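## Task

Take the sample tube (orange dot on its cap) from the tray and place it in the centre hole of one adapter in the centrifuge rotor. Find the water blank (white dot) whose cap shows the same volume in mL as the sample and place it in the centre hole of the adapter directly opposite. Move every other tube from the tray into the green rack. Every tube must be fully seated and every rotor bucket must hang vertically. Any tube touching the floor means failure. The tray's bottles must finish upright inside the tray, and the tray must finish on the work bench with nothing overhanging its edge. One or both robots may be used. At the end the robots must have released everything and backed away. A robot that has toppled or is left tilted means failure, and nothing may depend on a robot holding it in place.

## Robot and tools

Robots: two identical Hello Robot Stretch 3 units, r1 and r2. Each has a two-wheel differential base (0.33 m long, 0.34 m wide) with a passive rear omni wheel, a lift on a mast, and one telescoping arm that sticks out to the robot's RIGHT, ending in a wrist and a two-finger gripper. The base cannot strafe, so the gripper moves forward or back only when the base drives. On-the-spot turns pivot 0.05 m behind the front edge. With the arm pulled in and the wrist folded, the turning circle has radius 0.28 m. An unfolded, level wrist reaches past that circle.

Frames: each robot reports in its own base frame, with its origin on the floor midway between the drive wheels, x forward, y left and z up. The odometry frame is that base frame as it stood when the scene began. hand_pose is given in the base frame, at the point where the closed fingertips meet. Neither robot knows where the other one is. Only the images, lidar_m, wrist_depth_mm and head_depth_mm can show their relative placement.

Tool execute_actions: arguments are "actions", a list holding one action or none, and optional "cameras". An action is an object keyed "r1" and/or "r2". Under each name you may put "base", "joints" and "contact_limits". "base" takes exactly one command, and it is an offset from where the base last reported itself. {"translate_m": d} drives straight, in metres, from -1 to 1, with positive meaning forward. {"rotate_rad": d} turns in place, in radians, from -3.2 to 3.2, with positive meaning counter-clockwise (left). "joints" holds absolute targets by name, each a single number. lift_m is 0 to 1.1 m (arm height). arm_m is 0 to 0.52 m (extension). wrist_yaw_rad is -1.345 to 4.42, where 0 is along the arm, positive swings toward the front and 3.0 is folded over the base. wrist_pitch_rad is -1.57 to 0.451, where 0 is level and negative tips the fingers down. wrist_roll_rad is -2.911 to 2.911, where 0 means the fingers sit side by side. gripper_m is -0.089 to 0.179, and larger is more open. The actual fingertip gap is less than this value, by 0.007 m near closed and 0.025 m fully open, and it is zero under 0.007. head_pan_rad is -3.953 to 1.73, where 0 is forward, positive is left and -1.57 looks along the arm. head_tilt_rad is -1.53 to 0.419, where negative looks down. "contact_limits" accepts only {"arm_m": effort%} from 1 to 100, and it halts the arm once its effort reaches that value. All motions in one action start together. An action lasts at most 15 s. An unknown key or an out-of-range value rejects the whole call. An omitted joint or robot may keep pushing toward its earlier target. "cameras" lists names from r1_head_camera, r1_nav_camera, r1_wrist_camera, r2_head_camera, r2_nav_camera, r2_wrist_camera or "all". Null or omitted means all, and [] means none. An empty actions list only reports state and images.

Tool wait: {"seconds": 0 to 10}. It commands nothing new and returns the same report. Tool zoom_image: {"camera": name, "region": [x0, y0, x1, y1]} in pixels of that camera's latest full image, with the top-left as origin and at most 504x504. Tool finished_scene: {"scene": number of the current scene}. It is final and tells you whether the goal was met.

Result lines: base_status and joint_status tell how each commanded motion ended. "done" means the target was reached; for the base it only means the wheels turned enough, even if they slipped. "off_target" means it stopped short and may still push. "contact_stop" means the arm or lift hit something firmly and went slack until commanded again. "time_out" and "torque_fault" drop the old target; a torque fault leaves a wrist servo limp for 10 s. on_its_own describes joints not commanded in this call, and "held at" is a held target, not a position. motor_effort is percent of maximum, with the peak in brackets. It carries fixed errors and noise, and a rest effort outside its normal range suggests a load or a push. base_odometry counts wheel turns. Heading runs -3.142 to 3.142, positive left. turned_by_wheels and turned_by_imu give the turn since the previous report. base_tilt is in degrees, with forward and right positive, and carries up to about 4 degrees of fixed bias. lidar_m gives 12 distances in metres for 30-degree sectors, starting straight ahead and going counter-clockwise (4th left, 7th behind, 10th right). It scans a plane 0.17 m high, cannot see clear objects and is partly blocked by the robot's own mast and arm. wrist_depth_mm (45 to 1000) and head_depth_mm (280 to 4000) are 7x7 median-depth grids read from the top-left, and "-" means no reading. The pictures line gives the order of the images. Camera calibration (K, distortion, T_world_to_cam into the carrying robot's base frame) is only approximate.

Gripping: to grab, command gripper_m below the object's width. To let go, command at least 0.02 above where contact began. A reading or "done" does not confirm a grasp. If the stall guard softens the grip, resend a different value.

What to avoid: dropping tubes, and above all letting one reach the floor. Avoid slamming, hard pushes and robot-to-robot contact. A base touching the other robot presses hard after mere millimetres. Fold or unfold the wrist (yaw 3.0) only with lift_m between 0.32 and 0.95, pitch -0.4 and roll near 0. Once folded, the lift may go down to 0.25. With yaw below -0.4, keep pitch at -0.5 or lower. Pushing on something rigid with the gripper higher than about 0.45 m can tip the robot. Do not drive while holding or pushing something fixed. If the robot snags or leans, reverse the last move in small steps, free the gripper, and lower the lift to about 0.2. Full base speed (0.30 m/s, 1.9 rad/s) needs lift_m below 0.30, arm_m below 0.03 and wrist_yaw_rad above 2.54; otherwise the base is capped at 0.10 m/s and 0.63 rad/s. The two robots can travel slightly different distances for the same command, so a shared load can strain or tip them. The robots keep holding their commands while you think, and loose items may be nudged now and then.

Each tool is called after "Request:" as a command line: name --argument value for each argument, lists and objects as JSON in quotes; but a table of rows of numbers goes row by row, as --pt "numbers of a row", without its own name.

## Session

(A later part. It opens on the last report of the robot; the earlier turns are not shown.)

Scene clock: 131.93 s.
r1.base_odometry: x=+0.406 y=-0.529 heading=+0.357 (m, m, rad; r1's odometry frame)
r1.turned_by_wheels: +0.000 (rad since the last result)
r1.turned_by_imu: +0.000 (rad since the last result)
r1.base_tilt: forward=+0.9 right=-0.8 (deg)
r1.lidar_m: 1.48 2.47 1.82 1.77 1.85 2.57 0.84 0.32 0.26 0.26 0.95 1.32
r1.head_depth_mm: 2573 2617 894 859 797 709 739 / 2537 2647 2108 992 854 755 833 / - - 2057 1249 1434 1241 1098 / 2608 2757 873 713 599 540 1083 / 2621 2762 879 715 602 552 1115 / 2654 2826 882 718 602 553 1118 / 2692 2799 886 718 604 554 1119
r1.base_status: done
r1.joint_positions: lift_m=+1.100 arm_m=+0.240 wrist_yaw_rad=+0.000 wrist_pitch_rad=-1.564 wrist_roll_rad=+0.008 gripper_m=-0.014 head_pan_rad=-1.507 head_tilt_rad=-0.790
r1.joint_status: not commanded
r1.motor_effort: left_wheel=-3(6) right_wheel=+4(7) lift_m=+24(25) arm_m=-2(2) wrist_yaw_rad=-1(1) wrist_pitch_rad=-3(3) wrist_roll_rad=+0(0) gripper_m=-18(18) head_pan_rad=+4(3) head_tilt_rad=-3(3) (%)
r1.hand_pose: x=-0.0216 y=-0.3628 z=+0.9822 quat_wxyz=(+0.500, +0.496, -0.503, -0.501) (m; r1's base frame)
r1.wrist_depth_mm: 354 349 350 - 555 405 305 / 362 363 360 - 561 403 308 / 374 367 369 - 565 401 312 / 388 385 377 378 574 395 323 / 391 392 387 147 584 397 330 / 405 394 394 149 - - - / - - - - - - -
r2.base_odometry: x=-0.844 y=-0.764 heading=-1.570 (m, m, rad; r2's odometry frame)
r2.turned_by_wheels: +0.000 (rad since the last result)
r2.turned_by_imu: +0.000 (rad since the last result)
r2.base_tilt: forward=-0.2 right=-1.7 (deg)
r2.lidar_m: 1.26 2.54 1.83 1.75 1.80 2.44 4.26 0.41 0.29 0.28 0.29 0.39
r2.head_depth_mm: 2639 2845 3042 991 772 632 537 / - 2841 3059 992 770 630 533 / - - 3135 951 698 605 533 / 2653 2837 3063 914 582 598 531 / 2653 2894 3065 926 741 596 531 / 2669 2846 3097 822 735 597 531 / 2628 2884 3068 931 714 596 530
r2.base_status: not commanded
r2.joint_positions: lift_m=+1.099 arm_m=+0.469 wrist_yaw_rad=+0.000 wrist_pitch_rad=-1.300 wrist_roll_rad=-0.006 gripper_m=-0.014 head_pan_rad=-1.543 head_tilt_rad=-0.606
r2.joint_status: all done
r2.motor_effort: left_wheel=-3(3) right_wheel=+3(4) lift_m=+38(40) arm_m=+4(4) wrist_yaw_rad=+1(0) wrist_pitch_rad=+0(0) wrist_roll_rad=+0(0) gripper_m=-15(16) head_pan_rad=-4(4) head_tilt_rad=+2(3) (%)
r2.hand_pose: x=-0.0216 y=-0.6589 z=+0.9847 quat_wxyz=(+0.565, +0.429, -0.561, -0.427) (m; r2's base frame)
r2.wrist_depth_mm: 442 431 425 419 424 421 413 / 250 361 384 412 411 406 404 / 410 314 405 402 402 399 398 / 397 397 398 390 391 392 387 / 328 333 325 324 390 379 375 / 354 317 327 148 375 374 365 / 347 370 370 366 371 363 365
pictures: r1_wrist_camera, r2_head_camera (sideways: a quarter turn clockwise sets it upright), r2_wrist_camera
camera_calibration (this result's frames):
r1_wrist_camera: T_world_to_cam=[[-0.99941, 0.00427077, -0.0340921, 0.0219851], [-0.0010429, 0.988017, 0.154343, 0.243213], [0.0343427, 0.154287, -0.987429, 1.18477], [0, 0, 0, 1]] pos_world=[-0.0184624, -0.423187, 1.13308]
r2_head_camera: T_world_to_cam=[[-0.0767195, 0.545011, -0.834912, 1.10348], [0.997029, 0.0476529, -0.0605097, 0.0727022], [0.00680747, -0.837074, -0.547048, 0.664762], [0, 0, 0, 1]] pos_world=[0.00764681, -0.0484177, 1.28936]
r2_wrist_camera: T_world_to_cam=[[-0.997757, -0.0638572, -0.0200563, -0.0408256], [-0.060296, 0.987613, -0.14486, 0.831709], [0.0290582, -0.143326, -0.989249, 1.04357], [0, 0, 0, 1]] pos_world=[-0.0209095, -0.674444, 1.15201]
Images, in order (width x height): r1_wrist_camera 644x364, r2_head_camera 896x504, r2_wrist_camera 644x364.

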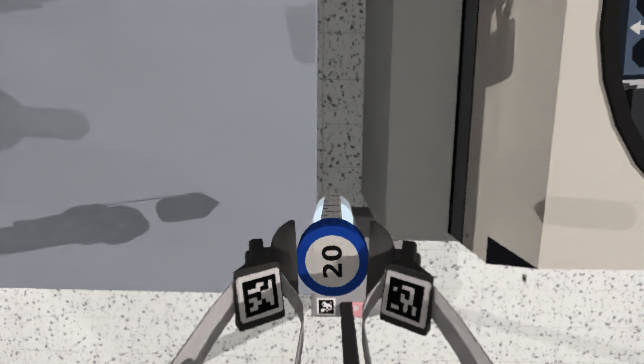

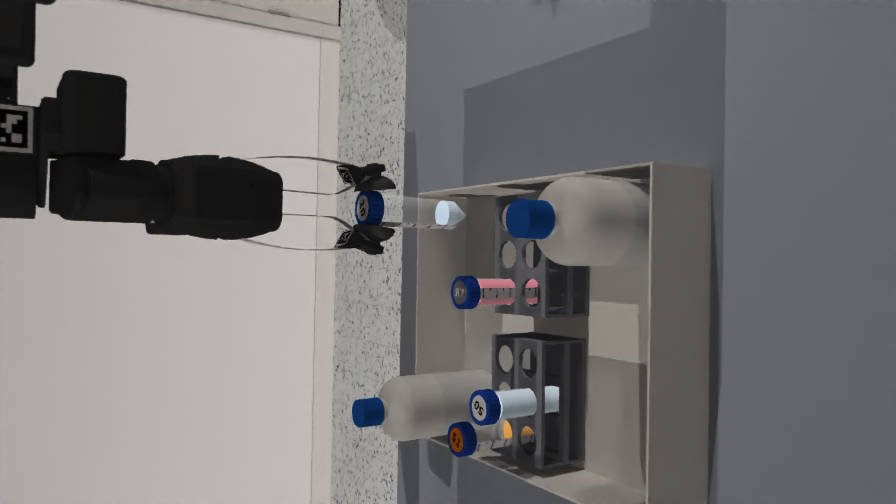

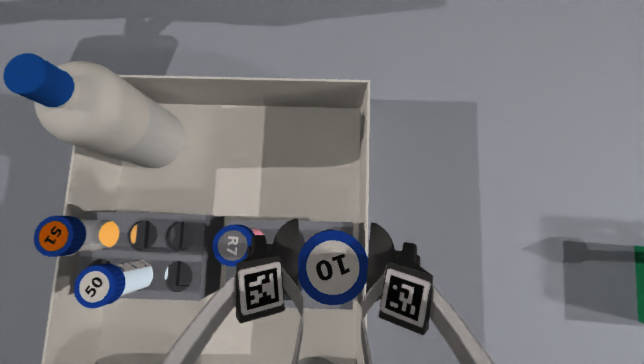

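Request:
execute_actions --actions '[{"r1":{"base":{"translate_m":-0.40},"joints":{"arm_m":0.36,"head_pan_rad":-1.6,"head_tilt_rad":-0.75}},"r2":{"base":{"translate_m":-0.47},"joints":{"arm_m":0.44}}}]' --cameras '["r2_wrist_camera","r2_head_camera","r1_wrist_camera","r1_head_camera"]'

Scene clock: 141.47 s.
r1.base_odometry: x=+0.031 y=-0.668 heading=+0.357 (m, m, rad; r1's odometry frame)
r1.turned_by_wheels: +0.000 (rad since the last result)
r1.turned_by_imu: +0.000 (rad since the last result)
r1.base_tilt: forward=+0.9 right=-0.8 (deg)
r1.lidar_m: 1.87 2.46 1.84 1.78 1.85 2.59 3.21 0.31 0.23 0.22 0.23 0.32
r1.head_depth_mm: 677 779 837 725 647 530 669 / 674 775 858 746 602 530 669 / 674 777 867 739 632 530 669 / - 811 853 729 634 530 668 / 677 779 845 758 563 529 669 / 695 2786 2184 741 566 531 672 / 2580 2792 2264 1672 1420 744 687
r1.base_status: done
r1.joint_positions: lift_m=+1.100 arm_m=+0.360 wrist_yaw_rad=+0.000 wrist_pitch_rad=-1.564 wrist_roll_rad=+0.008 gripper_m=-0.014 head_pan_rad=-1.593 head_tilt_rad=-0.754
r1.joint_status: all done
r1.motor_effort: left_wheel=-3(7) right_wheel=+3(6) lift_m=+25(25) arm_m=+4(3) wrist_yaw_rad=-1(1) wrist_pitch_rad=-3(3) wrist_roll_rad=+0(0) gripper_m=-18(18) head_pan_rad=-3(14) head_tilt_rad=+2(5) (%)
r1.hand_pose: x=-0.0216 y=-0.4823 z=+0.9822 quat_wxyz=(+0.500, +0.496, -0.503, -0.501) (m; r1's base frame)
r1.wrist_depth_mm: - - 309 368 343 363 328 / - - 368 374 366 370 349 / - - 358 380 359 375 350 / - - 369 390 392 385 353 / - 832 347 149 373 400 346 / 527 - 350 149 405 391 343 / - - 359 355 358 354 347
r2.base_odometry: x=-0.844 y=-0.294 heading=-1.571 (m, m, rad; r2's odometry frame)
r2.turned_by_wheels: +0.000 (rad since the last result)
r2.turned_by_imu: +0.003 (rad since the last result)
r2.base_tilt: forward=-0.4 right=-1.6 (deg)
r2.lidar_m: 1.05 2.52 1.82 1.74 1.79 2.43 3.78 3.91 0.30 0.29 0.30 0.40
r2.head_depth_mm: 2661 2857 3099 2401 1887 631 535 / - 2864 3080 1029 769 629 535 / - - 3107 948 750 628 533 / 2638 2856 3149 948 743 629 531 / 2606 2839 3120 977 743 626 530 / 2637 2893 3073 976 765 626 531 / 2652 2861 3117 973 761 626 531
r2.base_status: done
r2.joint_positions: lift_m=+1.099 arm_m=+0.440 wrist_yaw_rad=+0.000 wrist_pitch_rad=-1.301 wrist_roll_rad=-0.006 gripper_m=-0.014 head_pan_rad=-1.543 head_tilt_rad=-0.606
r2.joint_status: all done
r2.motor_effort: left_wheel=-3(7) right_wheel=+3(4) lift_m=+37(37) arm_m=-3(5) wrist_yaw_rad=+0(0) wrist_pitch_rad=+0(0) wrist_roll_rad=+0(0) gripper_m=-16(16) head_pan_rad=-4(4) head_tilt_rad=+2(2) (%)
r2.hand_pose: x=-0.0216 y=-0.6304 z=+0.9847 quat_wxyz=(+0.565, +0.429, -0.561, -0.427) (m; r2's base frame)
r2.wrist_depth_mm: 431 428 432 424 424 - - / 423 420 420 411 405 - - / 414 409 408 407 401 - - / 401 396 398 397 392 - - / 392 395 387 327 384 - - / 381 382 382 149 375 - - / 378 375 365 374 368 - -
pictures: r1_head_camera (sideways: a quarter turn clockwise sets it upright), r1_wrist_camera, r2_head_camera (sideways: a quarter turn clockwise sets it upright), r2_wrist_camera
camera_calibration (this result's frames):
r1_head_camera: T_world_to_cam=[[-0.00065315, 0.714313, -0.699827, 0.937184], [0.99996, 0.00669104, 0.00589628, -0.00285799], [0.00889435, -0.699795, -0.714288, 0.88974], [0, 0, 0, 1]] pos_world=[-0.00444367, -0.0467871, 1.29141]
r1_wrist_camera: T_world_to_cam=[[-0.999409, 0.00451236, -0.0340921, 0.0226176], [-0.000804195, 0.988016, 0.154347, 0.361318], [0.03438, 0.154283, -0.987428, 1.20321], [0, 0, 0, 1]] pos_world=[-0.0184715, -0.542725, 1.13308]
r2_head_camera: T_world_to_cam=[[-0.0767195, 0.545011, -0.834912, 1.10348], [0.997029, 0.0476528, -0.0605097, 0.0727022], [0.00680747, -0.837074, -0.547048, 0.664762], [0, 0, 0, 1]] pos_world=[0.00764681, -0.0484177, 1.28936]
r2_wrist_camera: T_world_to_cam=[[-0.997758, -0.063856, -0.0200593, -0.0390005], [-0.0602958, 0.98762, -0.144813, 0.803496], [0.0290581, -0.143279, -0.989256, 1.04769], [0, 0, 0, 1]] pos_world=[-0.0209095, -0.645927, 1.15201]
Images, in order (width x height): r1_head_camera 896x504, r1_wrist_camera 644x364, r2_head_camera 896x504, r2_wrist_camera 644x364.

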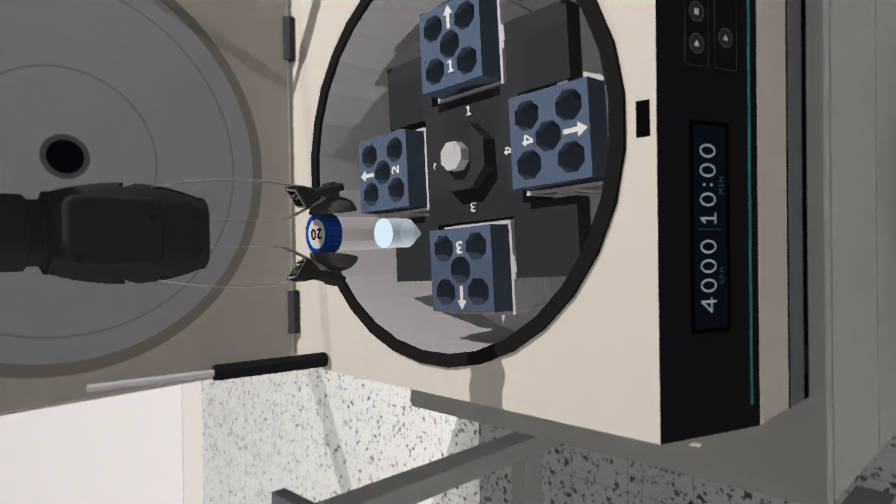

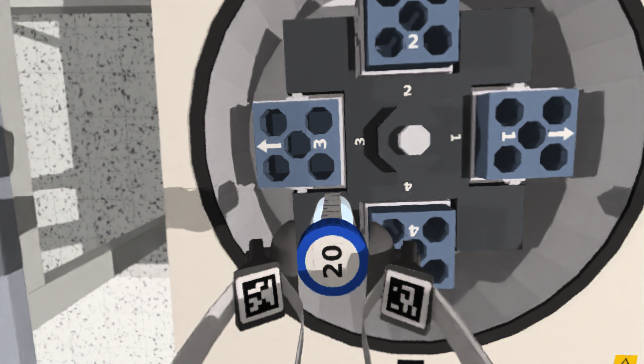

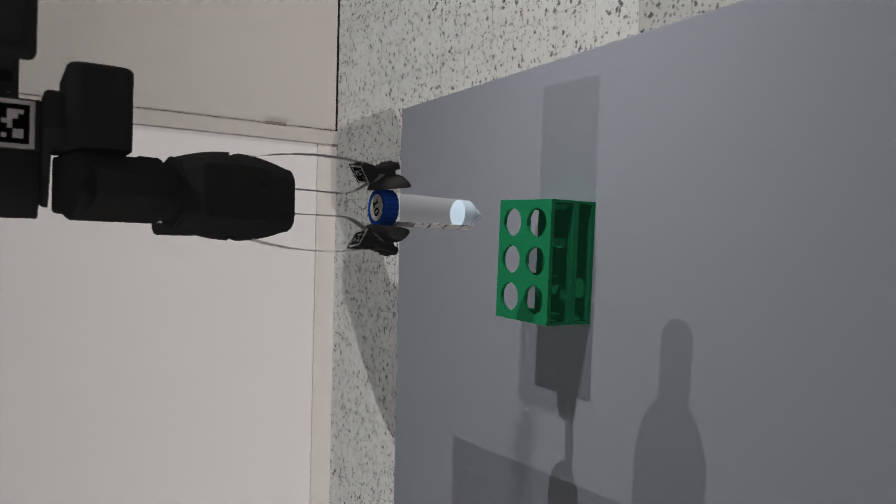

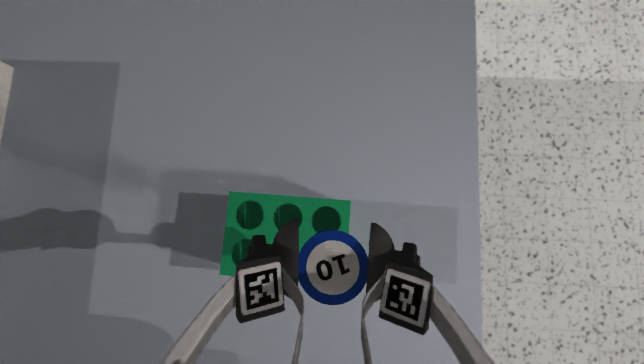

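Request:
execute_actions --actions '[{"r1":{"base":{"translate_m":0.039},"joints":{"arm_m":0.407,"lift_m":1.03}},"r2":{"base":{"translate_m":0.005},"joints":{"arm_m":0.465,"lift_m":1.048}}}]' --cameras '["r2_wrist_camera","r2_head_camera","r1_wrist_camera","r1_head_camera"]'

Scene clock: 149.50 s.
r1.base_odometry: x=+0.068 y=-0.655 heading=+0.357 (m, m, rad; r1's odometry frame)
r1.turned_by_wheels: +0.000 (rad since the last result)
r1.turned_by_imu: +0.000 (rad since the last result)
r1.base_tilt: forward=+0.9 right=-0.8 (deg)
r1.lidar_m: 1.84 2.47 1.84 1.78 1.86 2.58 3.25 0.31 0.23 0.22 0.23 0.32
r1.head_depth_mm: - 781 854 734 646 530 671 / 689 780 863 732 602 530 672 / - 780 870 753 636 530 671 / 661 - 848 747 563 531 670 / 676 765 846 713 565 532 669 / 2548 2818 2259 1714 845 714 685 / 2572 2828 2110 1667 1433 1288 1019
r1.base_status: done
r1.joint_positions: lift_m=+1.030 arm_m=+0.407 wrist_yaw_rad=+0.000 wrist_pitch_rad=-1.564 wrist_roll_rad=+0.008 gripper_m=-0.014 head_pan_rad=-1.593 head_tilt_rad=-0.754
r1.joint_status: all done
r1.motor_effort: left_wheel=-3(5) right_wheel=+3(11) lift_m=+20(23) arm_m=+4(6) wrist_yaw_rad=+0(0) wrist_pitch_rad=-3(3) wrist_roll_rad=+0(0) gripper_m=-18(18) head_pan_rad=-4(4) head_tilt_rad=+1(1) (%)
r1.hand_pose: x=-0.0216 y=-0.5293 z=+0.9124 quat_wxyz=(+0.500, +0.496, -0.503, -0.501) (m; r1's base frame)
r1.wrist_depth_mm: - 855 242 313 300 277 306 / - - 250 308 308 280 300 / - - 258 313 313 312 304 / - - 284 299 312 300 288 / - - 275 148 325 324 311 / - 677 275 149 330 316 336 / 467 - 281 343 377 349 340
r2.base_odometry: x=-0.844 y=-0.299 heading=-1.571 (m, m, rad; r2's odometry frame)
r2.turned_by_wheels: +0.000 (rad since the last result)
r2.turned_by_imu: +0.001 (rad since the last result)
r2.base_tilt: forward=-0.2 right=-1.8 (deg)
r2.lidar_m: 1.04 2.52 1.82 1.74 1.79 2.42 3.80 3.94 0.30 0.29 0.30 0.40
r2.head_depth_mm: 2524 2887 3074 2448 1828 632 535 / 2541 2910 3039 987 770 631 534 / 2562 - 3043 946 767 629 535 / 2638 2864 3057 940 743 628 532 / 2631 2901 3057 980 748 626 532 / 2660 2856 3104 977 760 626 530 / 2658 2880 3120 976 761 626 530
r2.base_status: done
r2.joint_positions: lift_m=+1.048 arm_m=+0.465 wrist_yaw_rad=+0.000 wrist_pitch_rad=-1.301 wrist_roll_rad=-0.006 gripper_m=-0.014 head_pan_rad=-1.543 head_tilt_rad=-0.606
r2.joint_status: all done
r2.motor_effort: left_wheel=-2(5) right_wheel=+3(8) lift_m=+23(35) arm_m=+4(4) wrist_yaw_rad=+0(0) wrist_pitch_rad=+0(0) wrist_roll_rad=+0(0) gripper_m=-15(15) head_pan_rad=-4(4) head_tilt_rad=+2(2) (%)
r2.hand_pose: x=-0.0216 y=-0.6548 z=+0.9336 quat_wxyz=(+0.565, +0.430, -0.561, -0.427) (m; r2's base frame)
r2.wrist_depth_mm: 375 375 373 374 364 - - / 367 359 365 358 357 - - / 361 355 356 352 351 - - / 351 349 345 344 341 342 - / 341 341 330 275 332 336 - / 332 334 327 148 327 326 - / 328 323 321 318 318 - -
pictures: r1_head_camera (sideways: a quarter turn clockwise sets it upright), r1_wrist_camera, r2_head_camera (sideways: a quarter turn clockwise sets it upright), r2_wrist_camera
camera_calibration (this result's frames):
r1_head_camera: T_world_to_cam=[[-0.000652062, 0.714312, -0.699827, 0.937185], [0.99996, 0.0066895, 0.00589624, -0.00285795], [0.00889325, -0.699796, -0.714288, 0.889739], [0, 0, 0, 1]] pos_world=[-0.00444374, -0.0467871, 1.29141]
r1_wrist_camera: T_world_to_cam=[[-0.999409, 0.0045194, -0.0340911, 0.0204546], [-0.00080416, 0.987985, 0.15455, 0.418268], [0.03438, 0.154486, -0.987397, 1.14166], [0, 0, 0, 1]] pos_world=[-0.0184716, -0.589706, 1.06333]
r2_head_camera: T_world_to_cam=[[-0.0767195, 0.545011, -0.834912, 1.10348], [0.997029, 0.0476529, -0.0605097, 0.0727022], [0.00680747, -0.837074, -0.547048, 0.664763], [0, 0, 0, 1]] pos_world=[0.00764681, -0.0484177, 1.28936]
r2_wrist_camera: T_world_to_cam=[[-0.997758, -0.06385, -0.0200785, -0.0415626], [-0.0602958, 0.987664, -0.144516, 0.819987], [0.0290581, -0.142981, -0.989299, 0.993935], [0, 0, 0, 1]] pos_world=[-0.0209095, -0.670411, 1.10096]
Images, in order (width x height): r1_head_camera 896x504, r1_wrist_camera 644x364, r2_head_camera 896x504, r2_wrist_camera 644x364.

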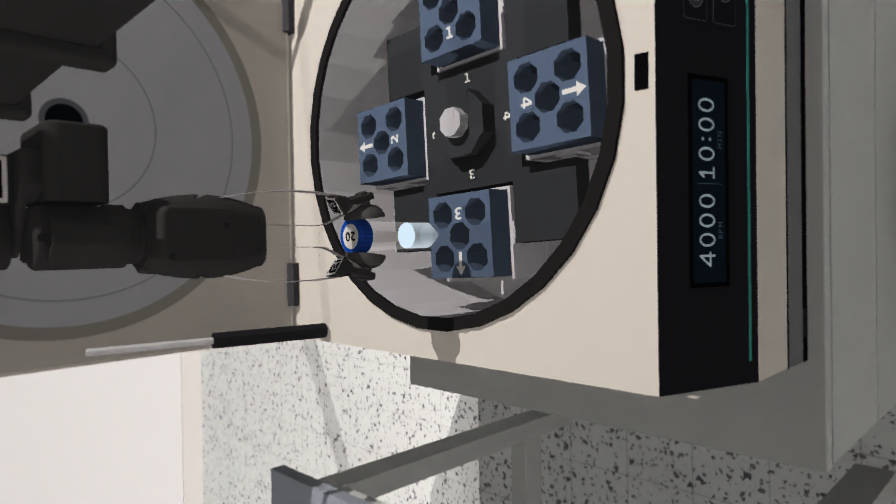

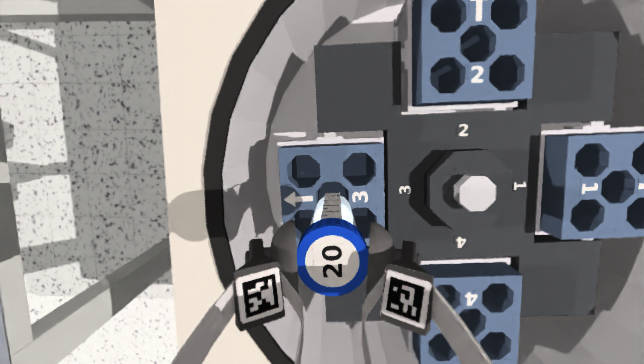

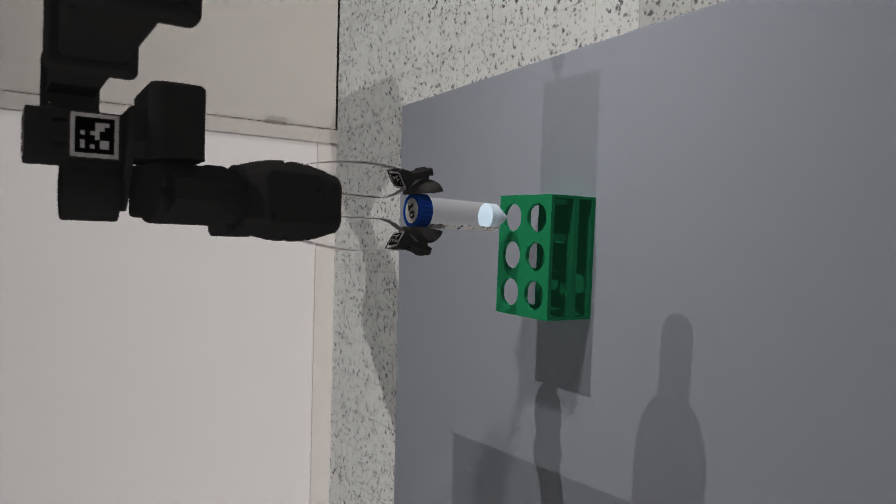

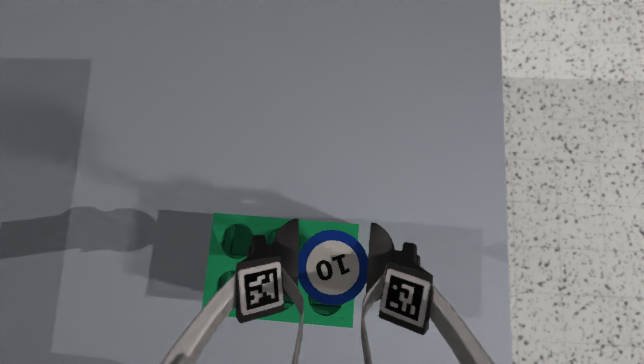

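Request:
execute_actions --actions '[{"r1":{"joints":{"lift_m":0.98}},"r2":{"joints":{"lift_m":1.015}}}]' --cameras '["r2_wrist_camera","r2_head_camera","r1_wrist_camera","r1_head_camera"]'

Scene clock: 152.13 s.
r1.base_odometry: x=+0.068 y=-0.655 heading=+0.357 (m, m, rad; r1's odometry frame)
r1.turned_by_wheels: +0.000 (rad since the last result)
r1.turned_by_imu: +0.000 (rad since the last result)
r1.base_tilt: forward=+1.0 right=-0.9 (deg)
r1.lidar_m: 1.84 2.48 1.83 1.78 1.86 2.58 3.25 0.31 0.23 0.22 0.23 0.32
r1.head_depth_mm: 652 - 843 736 647 531 672 / - 796 867 728 602 529 674 / - 804 868 748 637 531 673 / 651 777 844 726 562 531 669 / 675 769 847 715 566 533 669 / 2538 2808 2253 1722 847 712 685 / 2542 2832 2094 1674 1437 1300 1018
r1.base_status: not commanded
r1.joint_positions: lift_m=+0.980 arm_m=+0.407 wrist_yaw_rad=+0.000 wrist_pitch_rad=-1.564 wrist_roll_rad=+0.008 gripper_m=-0.014 head_pan_rad=-1.593 head_tilt_rad=-0.754
r1.joint_status: all done
r1.motor_effort: left_wheel=-3(2) right_wheel=+3(4) lift_m=+20(20) arm_m=+4(4) wrist_yaw_rad=-1(1) wrist_pitch_rad=-3(3) wrist_roll_rad=+0(0) gripper_m=-18(17) head_pan_rad=-4(3) head_tilt_rad=+2(1) (%)
r1.hand_pose: x=-0.0216 y=-0.5293 z=+0.8624 quat_wxyz=(+0.500, +0.496, -0.503, -0.501) (m; r1's base frame)
r1.wrist_depth_mm: 952 199 197 295 251 227 248 / - 204 218 260 259 247 252 / - 209 252 264 264 262 257 / - 215 247 248 272 249 255 / - 219 268 149 277 254 258 / - 226 227 149 281 280 278 / 487 - 236 306 292 261 285
r2.base_odometry: x=-0.844 y=-0.299 heading=-1.571 (m, m, rad; r2's odometry frame)
r2.turned_by_wheels: +0.000 (rad since the last result)
r2.turned_by_imu: +0.000 (rad since the last result)
r2.base_tilt: forward=-0.2 right=-1.7 (deg)
r2.lidar_m: 1.04 2.52 1.81 1.74 1.80 2.43 3.80 3.92 0.30 0.29 0.30 0.40
r2.head_depth_mm: 2582 - 3052 2422 1832 631 536 / 2570 - 3087 986 767 631 534 / 2602 - 3083 945 766 630 532 / 2603 2885 3037 966 743 629 532 / 2639 2886 3085 978 747 626 531 / 2601 2895 3117 974 763 626 530 / 2634 2936 3081 974 762 624 530
r2.base_status: not commanded
r2.joint_positions: lift_m=+1.015 arm_m=+0.465 wrist_yaw_rad=+0.000 wrist_pitch_rad=-1.301 wrist_roll_rad=-0.006 gripper_m=-0.014 head_pan_rad=-1.543 head_tilt_rad=-0.606
r2.joint_status: all done
r2.motor_effort: left_wheel=-3(3) right_wheel=+3(3) lift_m=+23(23) arm_m=+4(4) wrist_yaw_rad=-1(0) wrist_pitch_rad=+0(0) wrist_roll_rad=+0(0) gripper_m=-15(15) head_pan_rad=-4(4) head_tilt_rad=+2(2) (%)
r2.hand_pose: x=-0.0216 y=-0.6548 z=+0.9006 quat_wxyz=(+0.565, +0.430, -0.561, -0.427) (m; r2's base frame)
r2.wrist_depth_mm: 338 336 335 332 328 329 - / 331 328 324 325 322 318 - / 324 321 318 315 314 316 - / 313 312 312 308 308 306 - / 311 305 276 241 298 299 - / 300 299 240 148 293 293 - / 296 294 287 265 288 288 -
pictures: r1_head_camera (sideways: a quarter turn clockwise sets it upright), r1_wrist_camera, r2_head_camera (sideways: a quarter turn clockwise sets it upright), r2_wrist_camera
camera_calibration (this result's frames):
r1_head_camera: T_world_to_cam=[[-0.000652148, 0.714312, -0.699827, 0.937185], [0.99996, 0.00668962, 0.00589624, -0.00285794], [0.00889333, -0.699796, -0.714288, 0.889739], [0, 0, 0, 1]] pos_world=[-0.00444373, -0.0467871, 1.29141]
r1_wrist_camera: T_world_to_cam=[[-0.999409, 0.00451982, -0.0340911, 0.01875], [-0.000803747, 0.987985, 0.15455, 0.425997], [0.0343801, 0.154486, -0.987397, 1.09229], [0, 0, 0, 1]] pos_world=[-0.0184716, -0.589706, 1.01332]
r2_head_camera: T_world_to_cam=[[-0.0767195, 0.545011, -0.834912, 1.10348], [0.997029, 0.047653, -0.0605097, 0.0727022], [0.00680757, -0.837074, -0.547048, 0.664762], [0, 0, 0, 1]] pos_world=[0.00764682, -0.0484177, 1.28936]
r2_wrist_camera: T_world_to_cam=[[-0.997758, -0.0638497, -0.0200785, -0.0422251], [-0.0602956, 0.987664, -0.144516, 0.815219], [0.0290581, -0.142981, -0.989299, 0.961289], [0, 0, 0, 1]] pos_world=[-0.0209095, -0.670412, 1.06797]
Images, in order (width x height): r1_head_camera 896x504, r1_wrist_camera 644x364, r2_head_camera 896x504, r2_wrist_camera 644x364.

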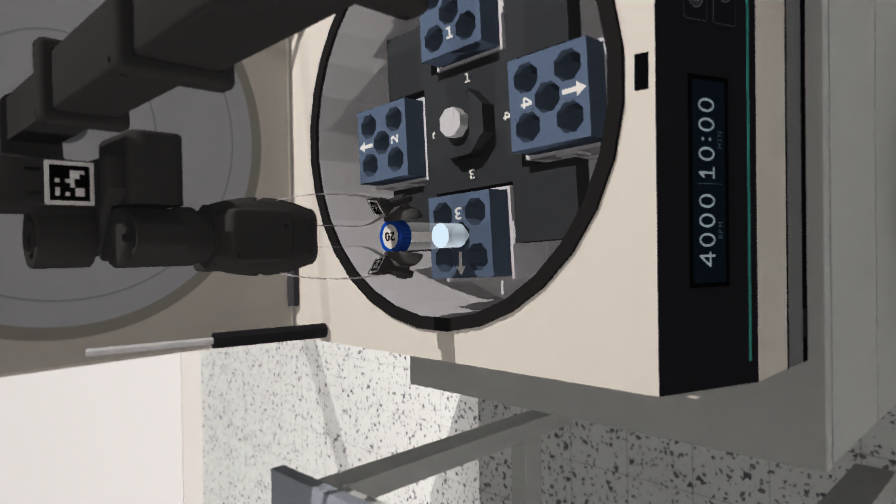

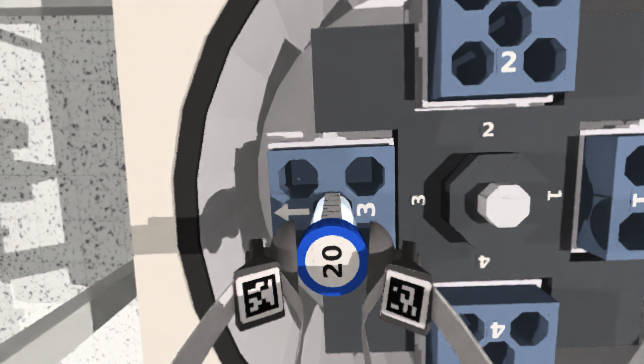

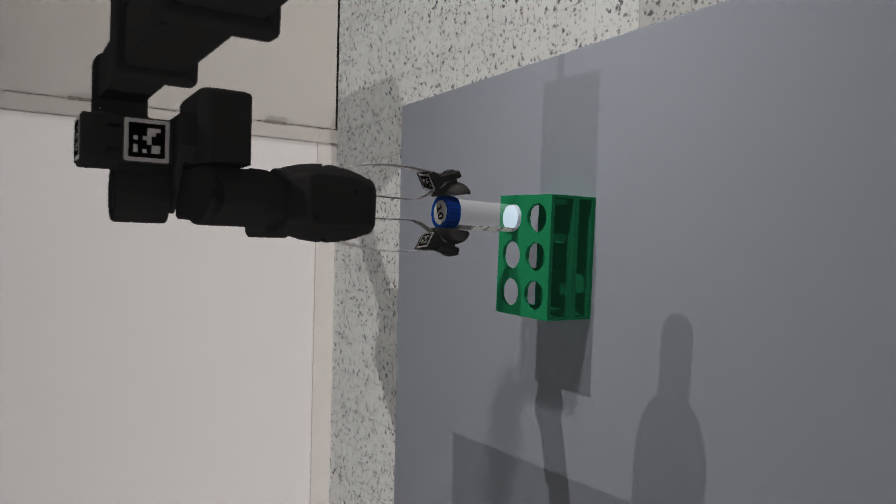

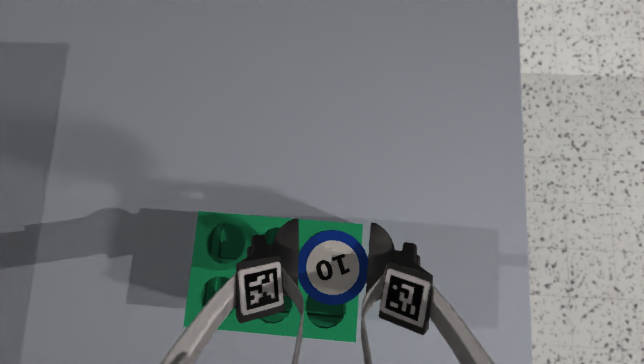

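Request:
execute_actions --actions '[{"r1":{"joints":{"lift_m":0.935}},"r2":{"joints":{"lift_m":0.988}}}]' --cameras '["r2_wrist_camera","r1_wrist_camera","r1_head_camera"]'

Scene clock: 155.83 s.
r1.base_odometry: x=+0.068 y=-0.655 heading=+0.357 (m, m, rad; r1's odometry frame)
r1.turned_by_wheels: +0.000 (rad since the last result)
r1.turned_by_imu: +0.000 (rad since the last result)
r1.base_tilt: forward=+0.7 right=-0.9 (deg)
r1.lidar_m: 1.84 2.47 1.84 1.78 1.86 2.58 3.23 0.31 0.23 0.22 0.23 0.32
r1.head_depth_mm: 677 746 - 730 648 532 674 / 661 - 865 732 601 531 673 / 652 - 864 753 636 531 671 / 664 777 841 746 563 531 672 / 673 769 847 715 564 532 669 / 2570 2786 2234 1706 843 713 684 / 2578 2817 2125 1674 1434 1293 1020
r1.base_status: not commanded
r1.joint_positions: lift_m=+0.935 arm_m=+0.407 wrist_yaw_rad=+0.000 wrist_pitch_rad=-1.564 wrist_roll_rad=+0.008 gripper_m=-0.014 head_pan_rad=-1.593 head_tilt_rad=-0.754
r1.joint_status: all done
r1.motor_effort: left_wheel=-2(2) right_wheel=+3(4) lift_m=+20(18) arm_m=+4(4) wrist_yaw_rad=-1(1) wrist_pitch_rad=-3(3) wrist_roll_rad=+0(0) gripper_m=-18(17) head_pan_rad=-3(4) head_tilt_rad=+2(2) (%)
r1.hand_pose: x=-0.0216 y=-0.5293 z=+0.8174 quat_wxyz=(+0.500, +0.496, -0.503, -0.501) (m; r1's base frame)
r1.wrist_depth_mm: 468 155 180 211 209 184 182 / 914 158 218 217 214 192 210 / 950 162 244 225 219 219 216 / - 167 223 200 224 205 220 / - 170 248 149 226 209 222 / - 175 214 149 236 236 232 / 489 179 235 246 242 223 236
r2.base_odometry: x=-0.844 y=-0.299 heading=-1.571 (m, m, rad; r2's odometry frame)
r2.turned_by_wheels: +0.000 (rad since the last result)
r2.turned_by_imu: +0.001 (rad since the last result)
r2.base_tilt: forward=-0.2 right=-1.8 (deg)
r2.lidar_m: 1.04 2.52 1.82 1.74 1.79 2.42 3.79 3.92 0.30 0.29 0.30 0.40
r2.head_depth_mm: 2589 - 3038 2436 1839 632 536 / 2630 - 3092 989 769 633 534 / 2652 - 3112 987 768 629 533 / 2622 2855 3113 980 743 629 532 / 2632 2893 3063 979 747 628 533 / 2662 2911 3113 976 763 626 530 / 2645 2880 3117 978 763 626 529
r2.base_status: not commanded
r2.joint_positions: lift_m=+0.988 arm_m=+0.465 wrist_yaw_rad=+0.000 wrist_pitch_rad=-1.301 wrist_roll_rad=-0.006 gripper_m=-0.014 head_pan_rad=-1.543 head_tilt_rad=-0.606
r2.joint_status: all done
r2.motor_effort: left_wheel=-3(3) right_wheel=+3(3) lift_m=+24(23) arm_m=+4(4) wrist_yaw_rad=+0(0) wrist_pitch_rad=+0(0) wrist_roll_rad=+0(0) gripper_m=-16(16) head_pan_rad=-4(4) head_tilt_rad=+2(2) (%)
r2.hand_pose: x=-0.0216 y=-0.6548 z=+0.8736 quat_wxyz=(+0.565, +0.430, -0.561, -0.427) (m; r2's base frame)
r2.wrist_depth_mm: 310 308 302 302 300 298 - / 301 297 296 295 291 291 - / 293 290 291 290 285 284 - / 287 285 281 281 280 278 - / 281 279 220 215 275 272 - / 274 272 216 148 264 265 968 / 266 267 237 207 260 261 -
pictures: r1_head_camera (sideways: a quarter turn clockwise sets it upright), r1_wrist_camera, r2_wrist_camera
camera_calibration (this result's frames):
r1_head_camera: T_world_to_cam=[[-0.000652149, 0.714312, -0.699828, 0.937185], [0.99996, 0.00668962, 0.00589624, -0.00285794], [0.00889333, -0.699796, -0.714288, 0.889739], [0, 0, 0, 1]] pos_world=[-0.00444373, -0.0467871, 1.29141]
r1_wrist_camera: T_world_to_cam=[[-0.999409, 0.00451977, -0.0340911, 0.0172162], [-0.000803796, 0.987985, 0.15455, 0.43295], [0.03438, 0.154486, -0.987397, 1.04786], [0, 0, 0, 1]] pos_world=[-0.0184716, -0.589706, 0.968332]
r2_wrist_camera: T_world_to_cam=[[-0.997758, -0.0638498, -0.0200785, -0.0427673], [-0.0602957, 0.987664, -0.144516, 0.811317], [0.0290581, -0.142981, -0.989299, 0.934574], [0, 0, 0, 1]] pos_world=[-0.0209095, -0.670413, 1.04096]
Images, in order (width x height): r1_head_camera 896x504, r1_wrist_camera 644x364, r2_wrist_camera 644x364.

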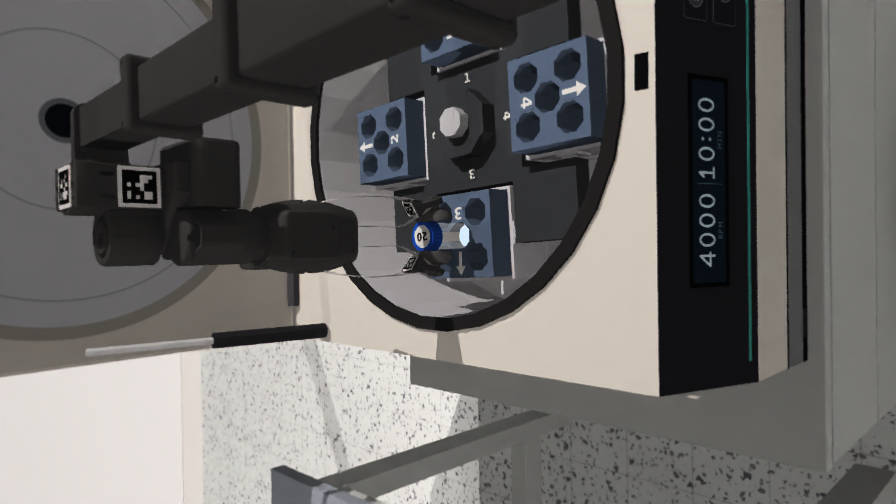

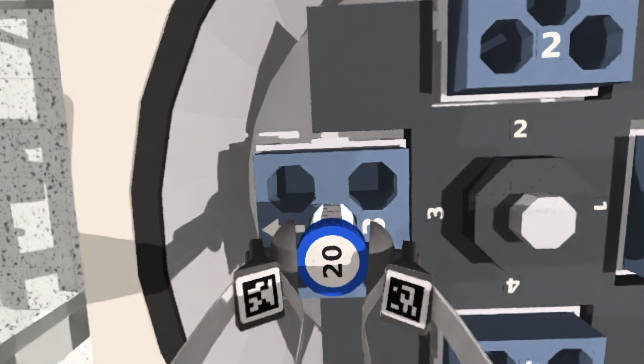

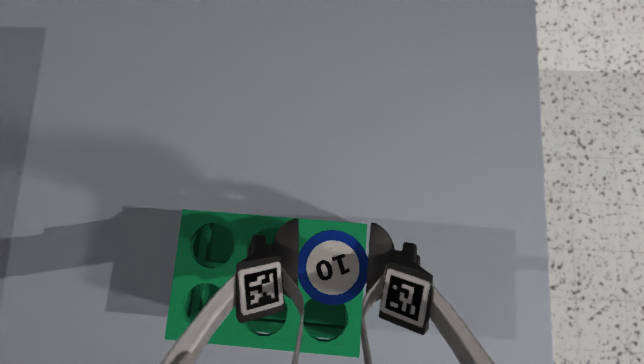

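Request:
execute_actions --actions '[{"r1":{"joints":{"lift_m":0.921}},"r2":{"joints":{"gripper_m":0.062}}}]' --cameras '["r2_wrist_camera","r1_wrist_camera"]'

Request:
execute_actions --actions '[{"r1":{"joints":{"gripper_m":0.062}},"r2":{"joints":{"lift_m":1.04}}}]' --cameras '["r2_head_camera","r1_wrist_camera","r1_head_camera"]'

Scene clock: 159.00 s.
r1.base_odometry: x=+0.068 y=-0.655 heading=+0.357 (m, m, rad; r1's odometry frame)
r1.turned_by_wheels: +0.000 (rad since the last result)
r1.turned_by_imu: +0.000 (rad since the last result)
r1.base_tilt: forward=+0.8 right=-0.8 (deg)
r1.lidar_m: 1.83 2.47 1.83 1.78 1.86 2.58 3.25 0.31 0.23 0.22 0.23 0.32
r1.head_depth_mm: 676 765 - - 602 532 674 / 663 - 874 730 604 529 675 / 663 - 868 761 638 531 672 / 676 779 841 746 564 530 671 / 676 769 851 714 565 532 670 / 2550 2828 2258 1715 845 713 686 / 2550 2826 2128 1666 1448 1295 1023
r1.base_status: not commanded
r1.joint_positions: lift_m=+0.921 arm_m=+0.407 wrist_yaw_rad=+0.000 wrist_pitch_rad=-1.564 wrist_roll_rad=+0.008 gripper_m=-0.014 head_pan_rad=-1.593 head_tilt_rad=-0.754
r1.joint_status: all done
r1.motor_effort: left_wheel=-3(3) right_wheel=+4(4) lift_m=+20(19) arm_m=+4(4) wrist_yaw_rad=+0(0) wrist_pitch_rad=-3(3) wrist_roll_rad=+0(0) gripper_m=-18(18) head_pan_rad=-4(3) head_tilt_rad=+2(2) (%)
r1.hand_pose: x=-0.0216 y=-0.5293 z=+0.8034 quat_wxyz=(+0.500, +0.496, -0.503, -0.501) (m; r1's base frame)
r1.wrist_depth_mm: 143 140 178 199 197 176 173 / 147 144 216 203 204 188 174 / 151 148 244 211 205 204 202 / 969 152 221 185 209 192 189 / - 157 223 150 213 193 192 / - 159 214 149 221 220 220 / 455 163 235 231 229 215 222
r2.base_odometry: x=-0.844 y=-0.299 heading=-1.571 (m, m, rad; r2's odometry frame)
r2.turned_by_wheels: +0.000 (rad since the last result)
r2.turned_by_imu: +0.001 (rad since the last result)
r2.base_tilt: forward=-0.3 right=-1.6 (deg)
r2.lidar_m: 1.04 2.52 1.81 1.74 1.80 2.42 3.79 3.91 0.30 0.29 0.30 0.40
r2.head_depth_mm: 2594 - 3020 2420 1814 633 535 / 2591 - 3125 992 771 631 535 / 2628 - 3115 983 768 631 533 / 2664 2891 3126 1004 743 628 532 / 2663 2874 3095 979 748 628 533 / 2623 2916 3148 982 764 626 532 / 2648 2904 3077 975 760 625 530
r2.base_status: not commanded
r2.joint_positions: lift_m=+0.988 arm_m=+0.465 wrist_yaw_rad=+0.000 wrist_pitch_rad=-1.301 wrist_roll_rad=-0.006 gripper_m=+0.062 head_pan_rad=-1.543 head_tilt_rad=-0.606
r2.joint_status: all done
r2.motor_effort: left_wheel=-3(4) right_wheel=+3(3) lift_m=+24(23) arm_m=+4(4) wrist_yaw_rad=+1(1) wrist_pitch_rad=+0(0) wrist_roll_rad=+0(0) gripper_m=+0(79) head_pan_rad=-5(4) head_tilt_rad=+2(2) (%)
r2.hand_pose: x=-0.0216 y=-0.6548 z=+0.8736 quat_wxyz=(+0.565, +0.430, -0.561, -0.427) (m; r2's base frame)
r2.wrist_depth_mm: 310 305 305 304 300 301 - / 299 300 296 296 292 292 - / 294 295 291 287 284 285 - / 290 288 279 281 280 280 - / 281 279 219 217 275 270 - / 272 273 - 152 - 265 - / 268 266 263 235 261 260 974
pictures: r1_wrist_camera, r2_wrist_camera
camera_calibration (this result's frames):
r1_wrist_camera: T_world_to_cam=[[-0.999409, 0.00451941, -0.0340911, 0.0167385], [-0.000804158, 0.987985, 0.15455, 0.435115], [0.03438, 0.154486, -0.987397, 1.03403], [0, 0, 0, 1]] pos_world=[-0.0184716, -0.589707, 0.954325]
r2_wrist_camera: T_world_to_cam=[[-0.997758, -0.0638496, -0.0200785, -0.0427672], [-0.0602955, 0.987664, -0.144516, 0.811317], [0.0290581, -0.142981, -0.989299, 0.934574], [0, 0, 0, 1]] pos_world=[-0.0209095, -0.670413, 1.04096]
Images, in order (width x height): r1_wrist_camera 644x364, r2_wrist_camera 644x364.

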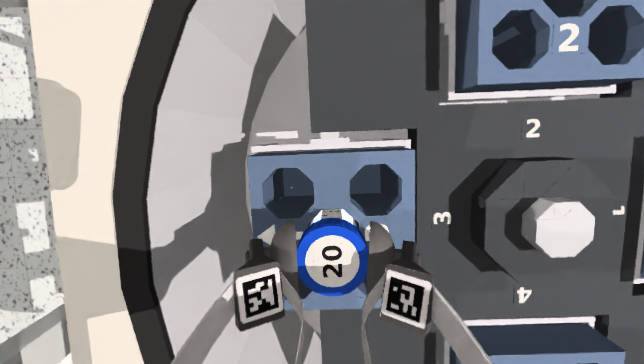

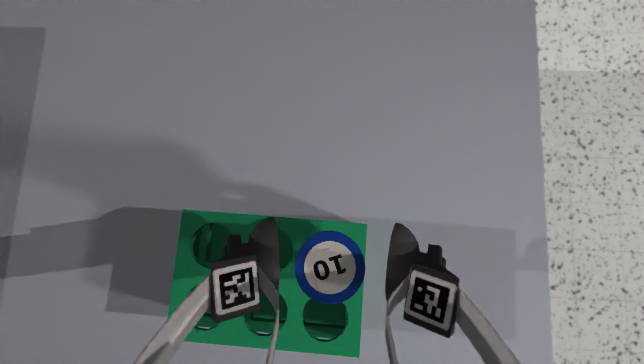

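Scene clock: 160.30 s.
r1.base_odometry: x=+0.068 y=-0.655 heading=+0.357 (m, m, rad; r1's odometry frame)
r1.turned_by_wheels: +0.000 (rad since the last result)
r1.turned_by_imu: +0.000 (rad since the last result)
r1.base_tilt: forward=+0.8 right=-0.8 (deg)
r1.lidar_m: 1.83 2.47 1.83 1.78 1.86 2.58 3.25 0.31 0.23 0.22 0.23 0.32
r1.head_depth_mm: 676 763 - - 603 531 674 / 663 - 873 730 602 531 673 / 664 - 865 740 636 531 670 / 675 779 847 746 563 532 670 / 677 767 848 714 565 531 668 / 2580 2792 2238 1717 846 711 686 / 2571 2814 2107 1673 1434 1290 1018
r1.base_status: not commanded
r1.joint_positions: lift_m=+0.921 arm_m=+0.407 wrist_yaw_rad=+0.000 wrist_pitch_rad=-1.564 wrist_roll_rad=+0.008 gripper_m=+0.062 head_pan_rad=-1.593 head_tilt_rad=-0.754
r1.joint_status: all done
r1.motor_effort: left_wheel=-3(3) right_wheel=+4(3) lift_m=+20(20) arm_m=+3(3) wrist_yaw_rad=+0(1) wrist_pitch_rad=-3(3) wrist_roll_rad=+0(0) gripper_m=+0(86) head_pan_rad=-4(4) head_tilt_rad=+2(2) (%)
r1.hand_pose: x=-0.0216 y=-0.5293 z=+0.8034 quat_wxyz=(+0.500, +0.496, -0.503, -0.501) (m; r1's base frame)
r1.wrist_depth_mm: 143 140 179 198 196 177 173 / 147 144 218 204 202 189 174 / 150 149 246 212 205 205 202 / 956 153 223 187 210 192 190 / - 157 223 162 213 194 192 / - 161 - 196 - 218 218 / 462 165 226 231 228 214 220
r2.base_odometry: x=-0.844 y=-0.299 heading=-1.571 (m, m, rad; r2's odometry frame)
r2.turned_by_wheels: +0.000 (rad since the last result)
r2.turned_by_imu: +0.000 (rad since the last result)
r2.base_tilt: forward=-0.2 right=-1.7 (deg)
r2.lidar_m: 1.04 2.53 1.81 1.74 1.80 2.43 3.79 3.92 0.30 0.29 0.30 0.40
r2.head_depth_mm: 2558 2905 3038 2424 1838 632 537 / 2515 2920 3057 989 770 630 533 / 2545 - 3018 987 766 631 533 / 2643 2893 3063 962 744 629 532 / 2635 2867 3106 980 748 625 533 / 2647 2879 3108 973 763 628 531 / 2610 2871 3113 973 761 625 530
r2.base_status: not commanded
r2.joint_positions: lift_m=+1.040 arm_m=+0.465 wrist_yaw_rad=+0.000 wrist_pitch_rad=-1.301 wrist_roll_rad=-0.006 gripper_m=+0.062 head_pan_rad=-1.543 head_tilt_rad=-0.606
r2.joint_status: all done
r2.motor_effort: left_wheel=-4(3) right_wheel=+3(3) lift_m=+37(39) arm_m=+4(4) wrist_yaw_rad=-1(0) wrist_pitch_rad=+0(0) wrist_roll_rad=+0(0) gripper_m=+0(0) head_pan_rad=-4(4) head_tilt_rad=+2(2) (%)
r2.hand_pose: x=-0.0216 y=-0.6548 z=+0.9250 quat_wxyz=(+0.565, +0.430, -0.561, -0.427) (m; r2's base frame)
r2.wrist_depth_mm: 365 366 363 360 357 - - / 354 355 354 349 349 345 - / 345 346 347 338 339 343 - / 342 335 335 333 330 336 - / 331 330 327 269 323 325 - / 325 323 - 264 - 317 - / 316 317 315 308 311 - -
pictures: r1_head_camera (sideways: a quarter turn clockwise sets it upright), r1_wrist_camera, r2_head_camera (sideways: a quarter turn clockwise sets it upright)
camera_calibration (this result's frames):
r1_head_camera: T_world_to_cam=[[-0.00065232, 0.714312, -0.699828, 0.937185], [0.99996, 0.00668986, 0.00589624, -0.00285794], [0.0088935, -0.699796, -0.714288, 0.889739], [0, 0, 0, 1]] pos_world=[-0.00444372, -0.0467871, 1.29141]
r1_wrist_camera: T_world_to_cam=[[-0.999409, 0.0045198, -0.0340911, 0.0167387], [-0.000803774, 0.987985, 0.15455, 0.435115], [0.0343801, 0.154486, -0.987397, 1.03403], [0, 0, 0, 1]] pos_world=[-0.0184716, -0.589707, 0.954325]
r2_head_camera: T_world_to_cam=[[-0.0767195, 0.545011, -0.834912, 1.10348], [0.997029, 0.047653, -0.0605097, 0.0727022], [0.00680757, -0.837074, -0.547048, 0.664762], [0, 0, 0, 1]] pos_world=[0.00764682, -0.0484177, 1.28936]
Images, in order (width x height): r1_head_camera 896x504, r1_wrist_camera 644x364, r2_head_camera 896x504.

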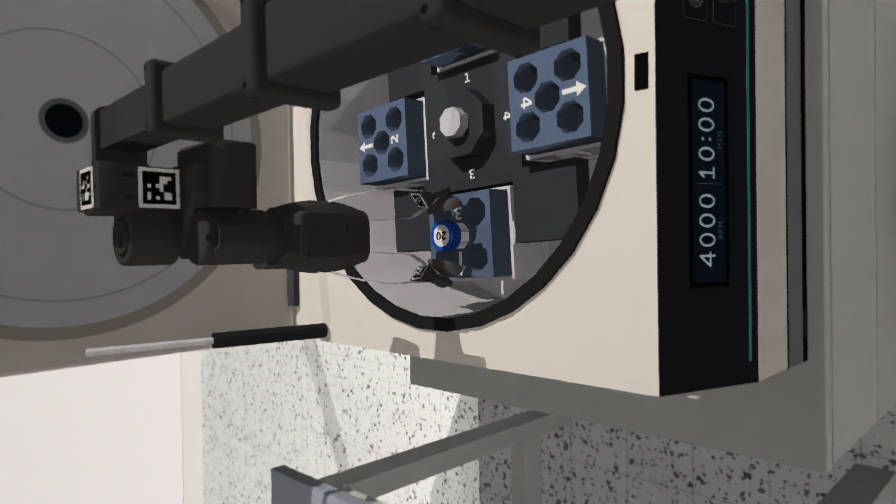

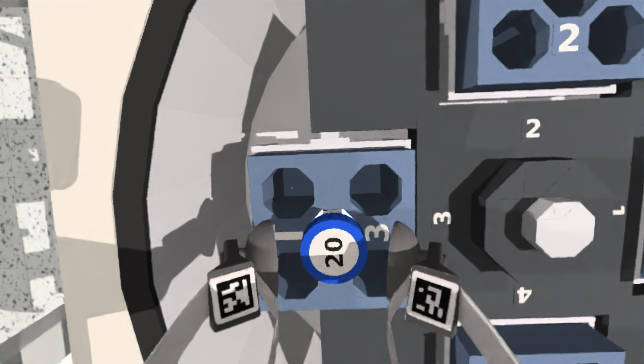

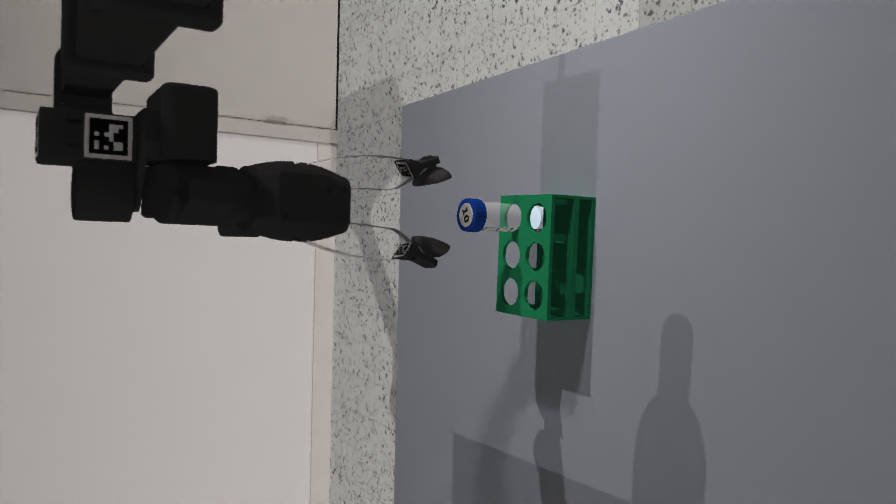

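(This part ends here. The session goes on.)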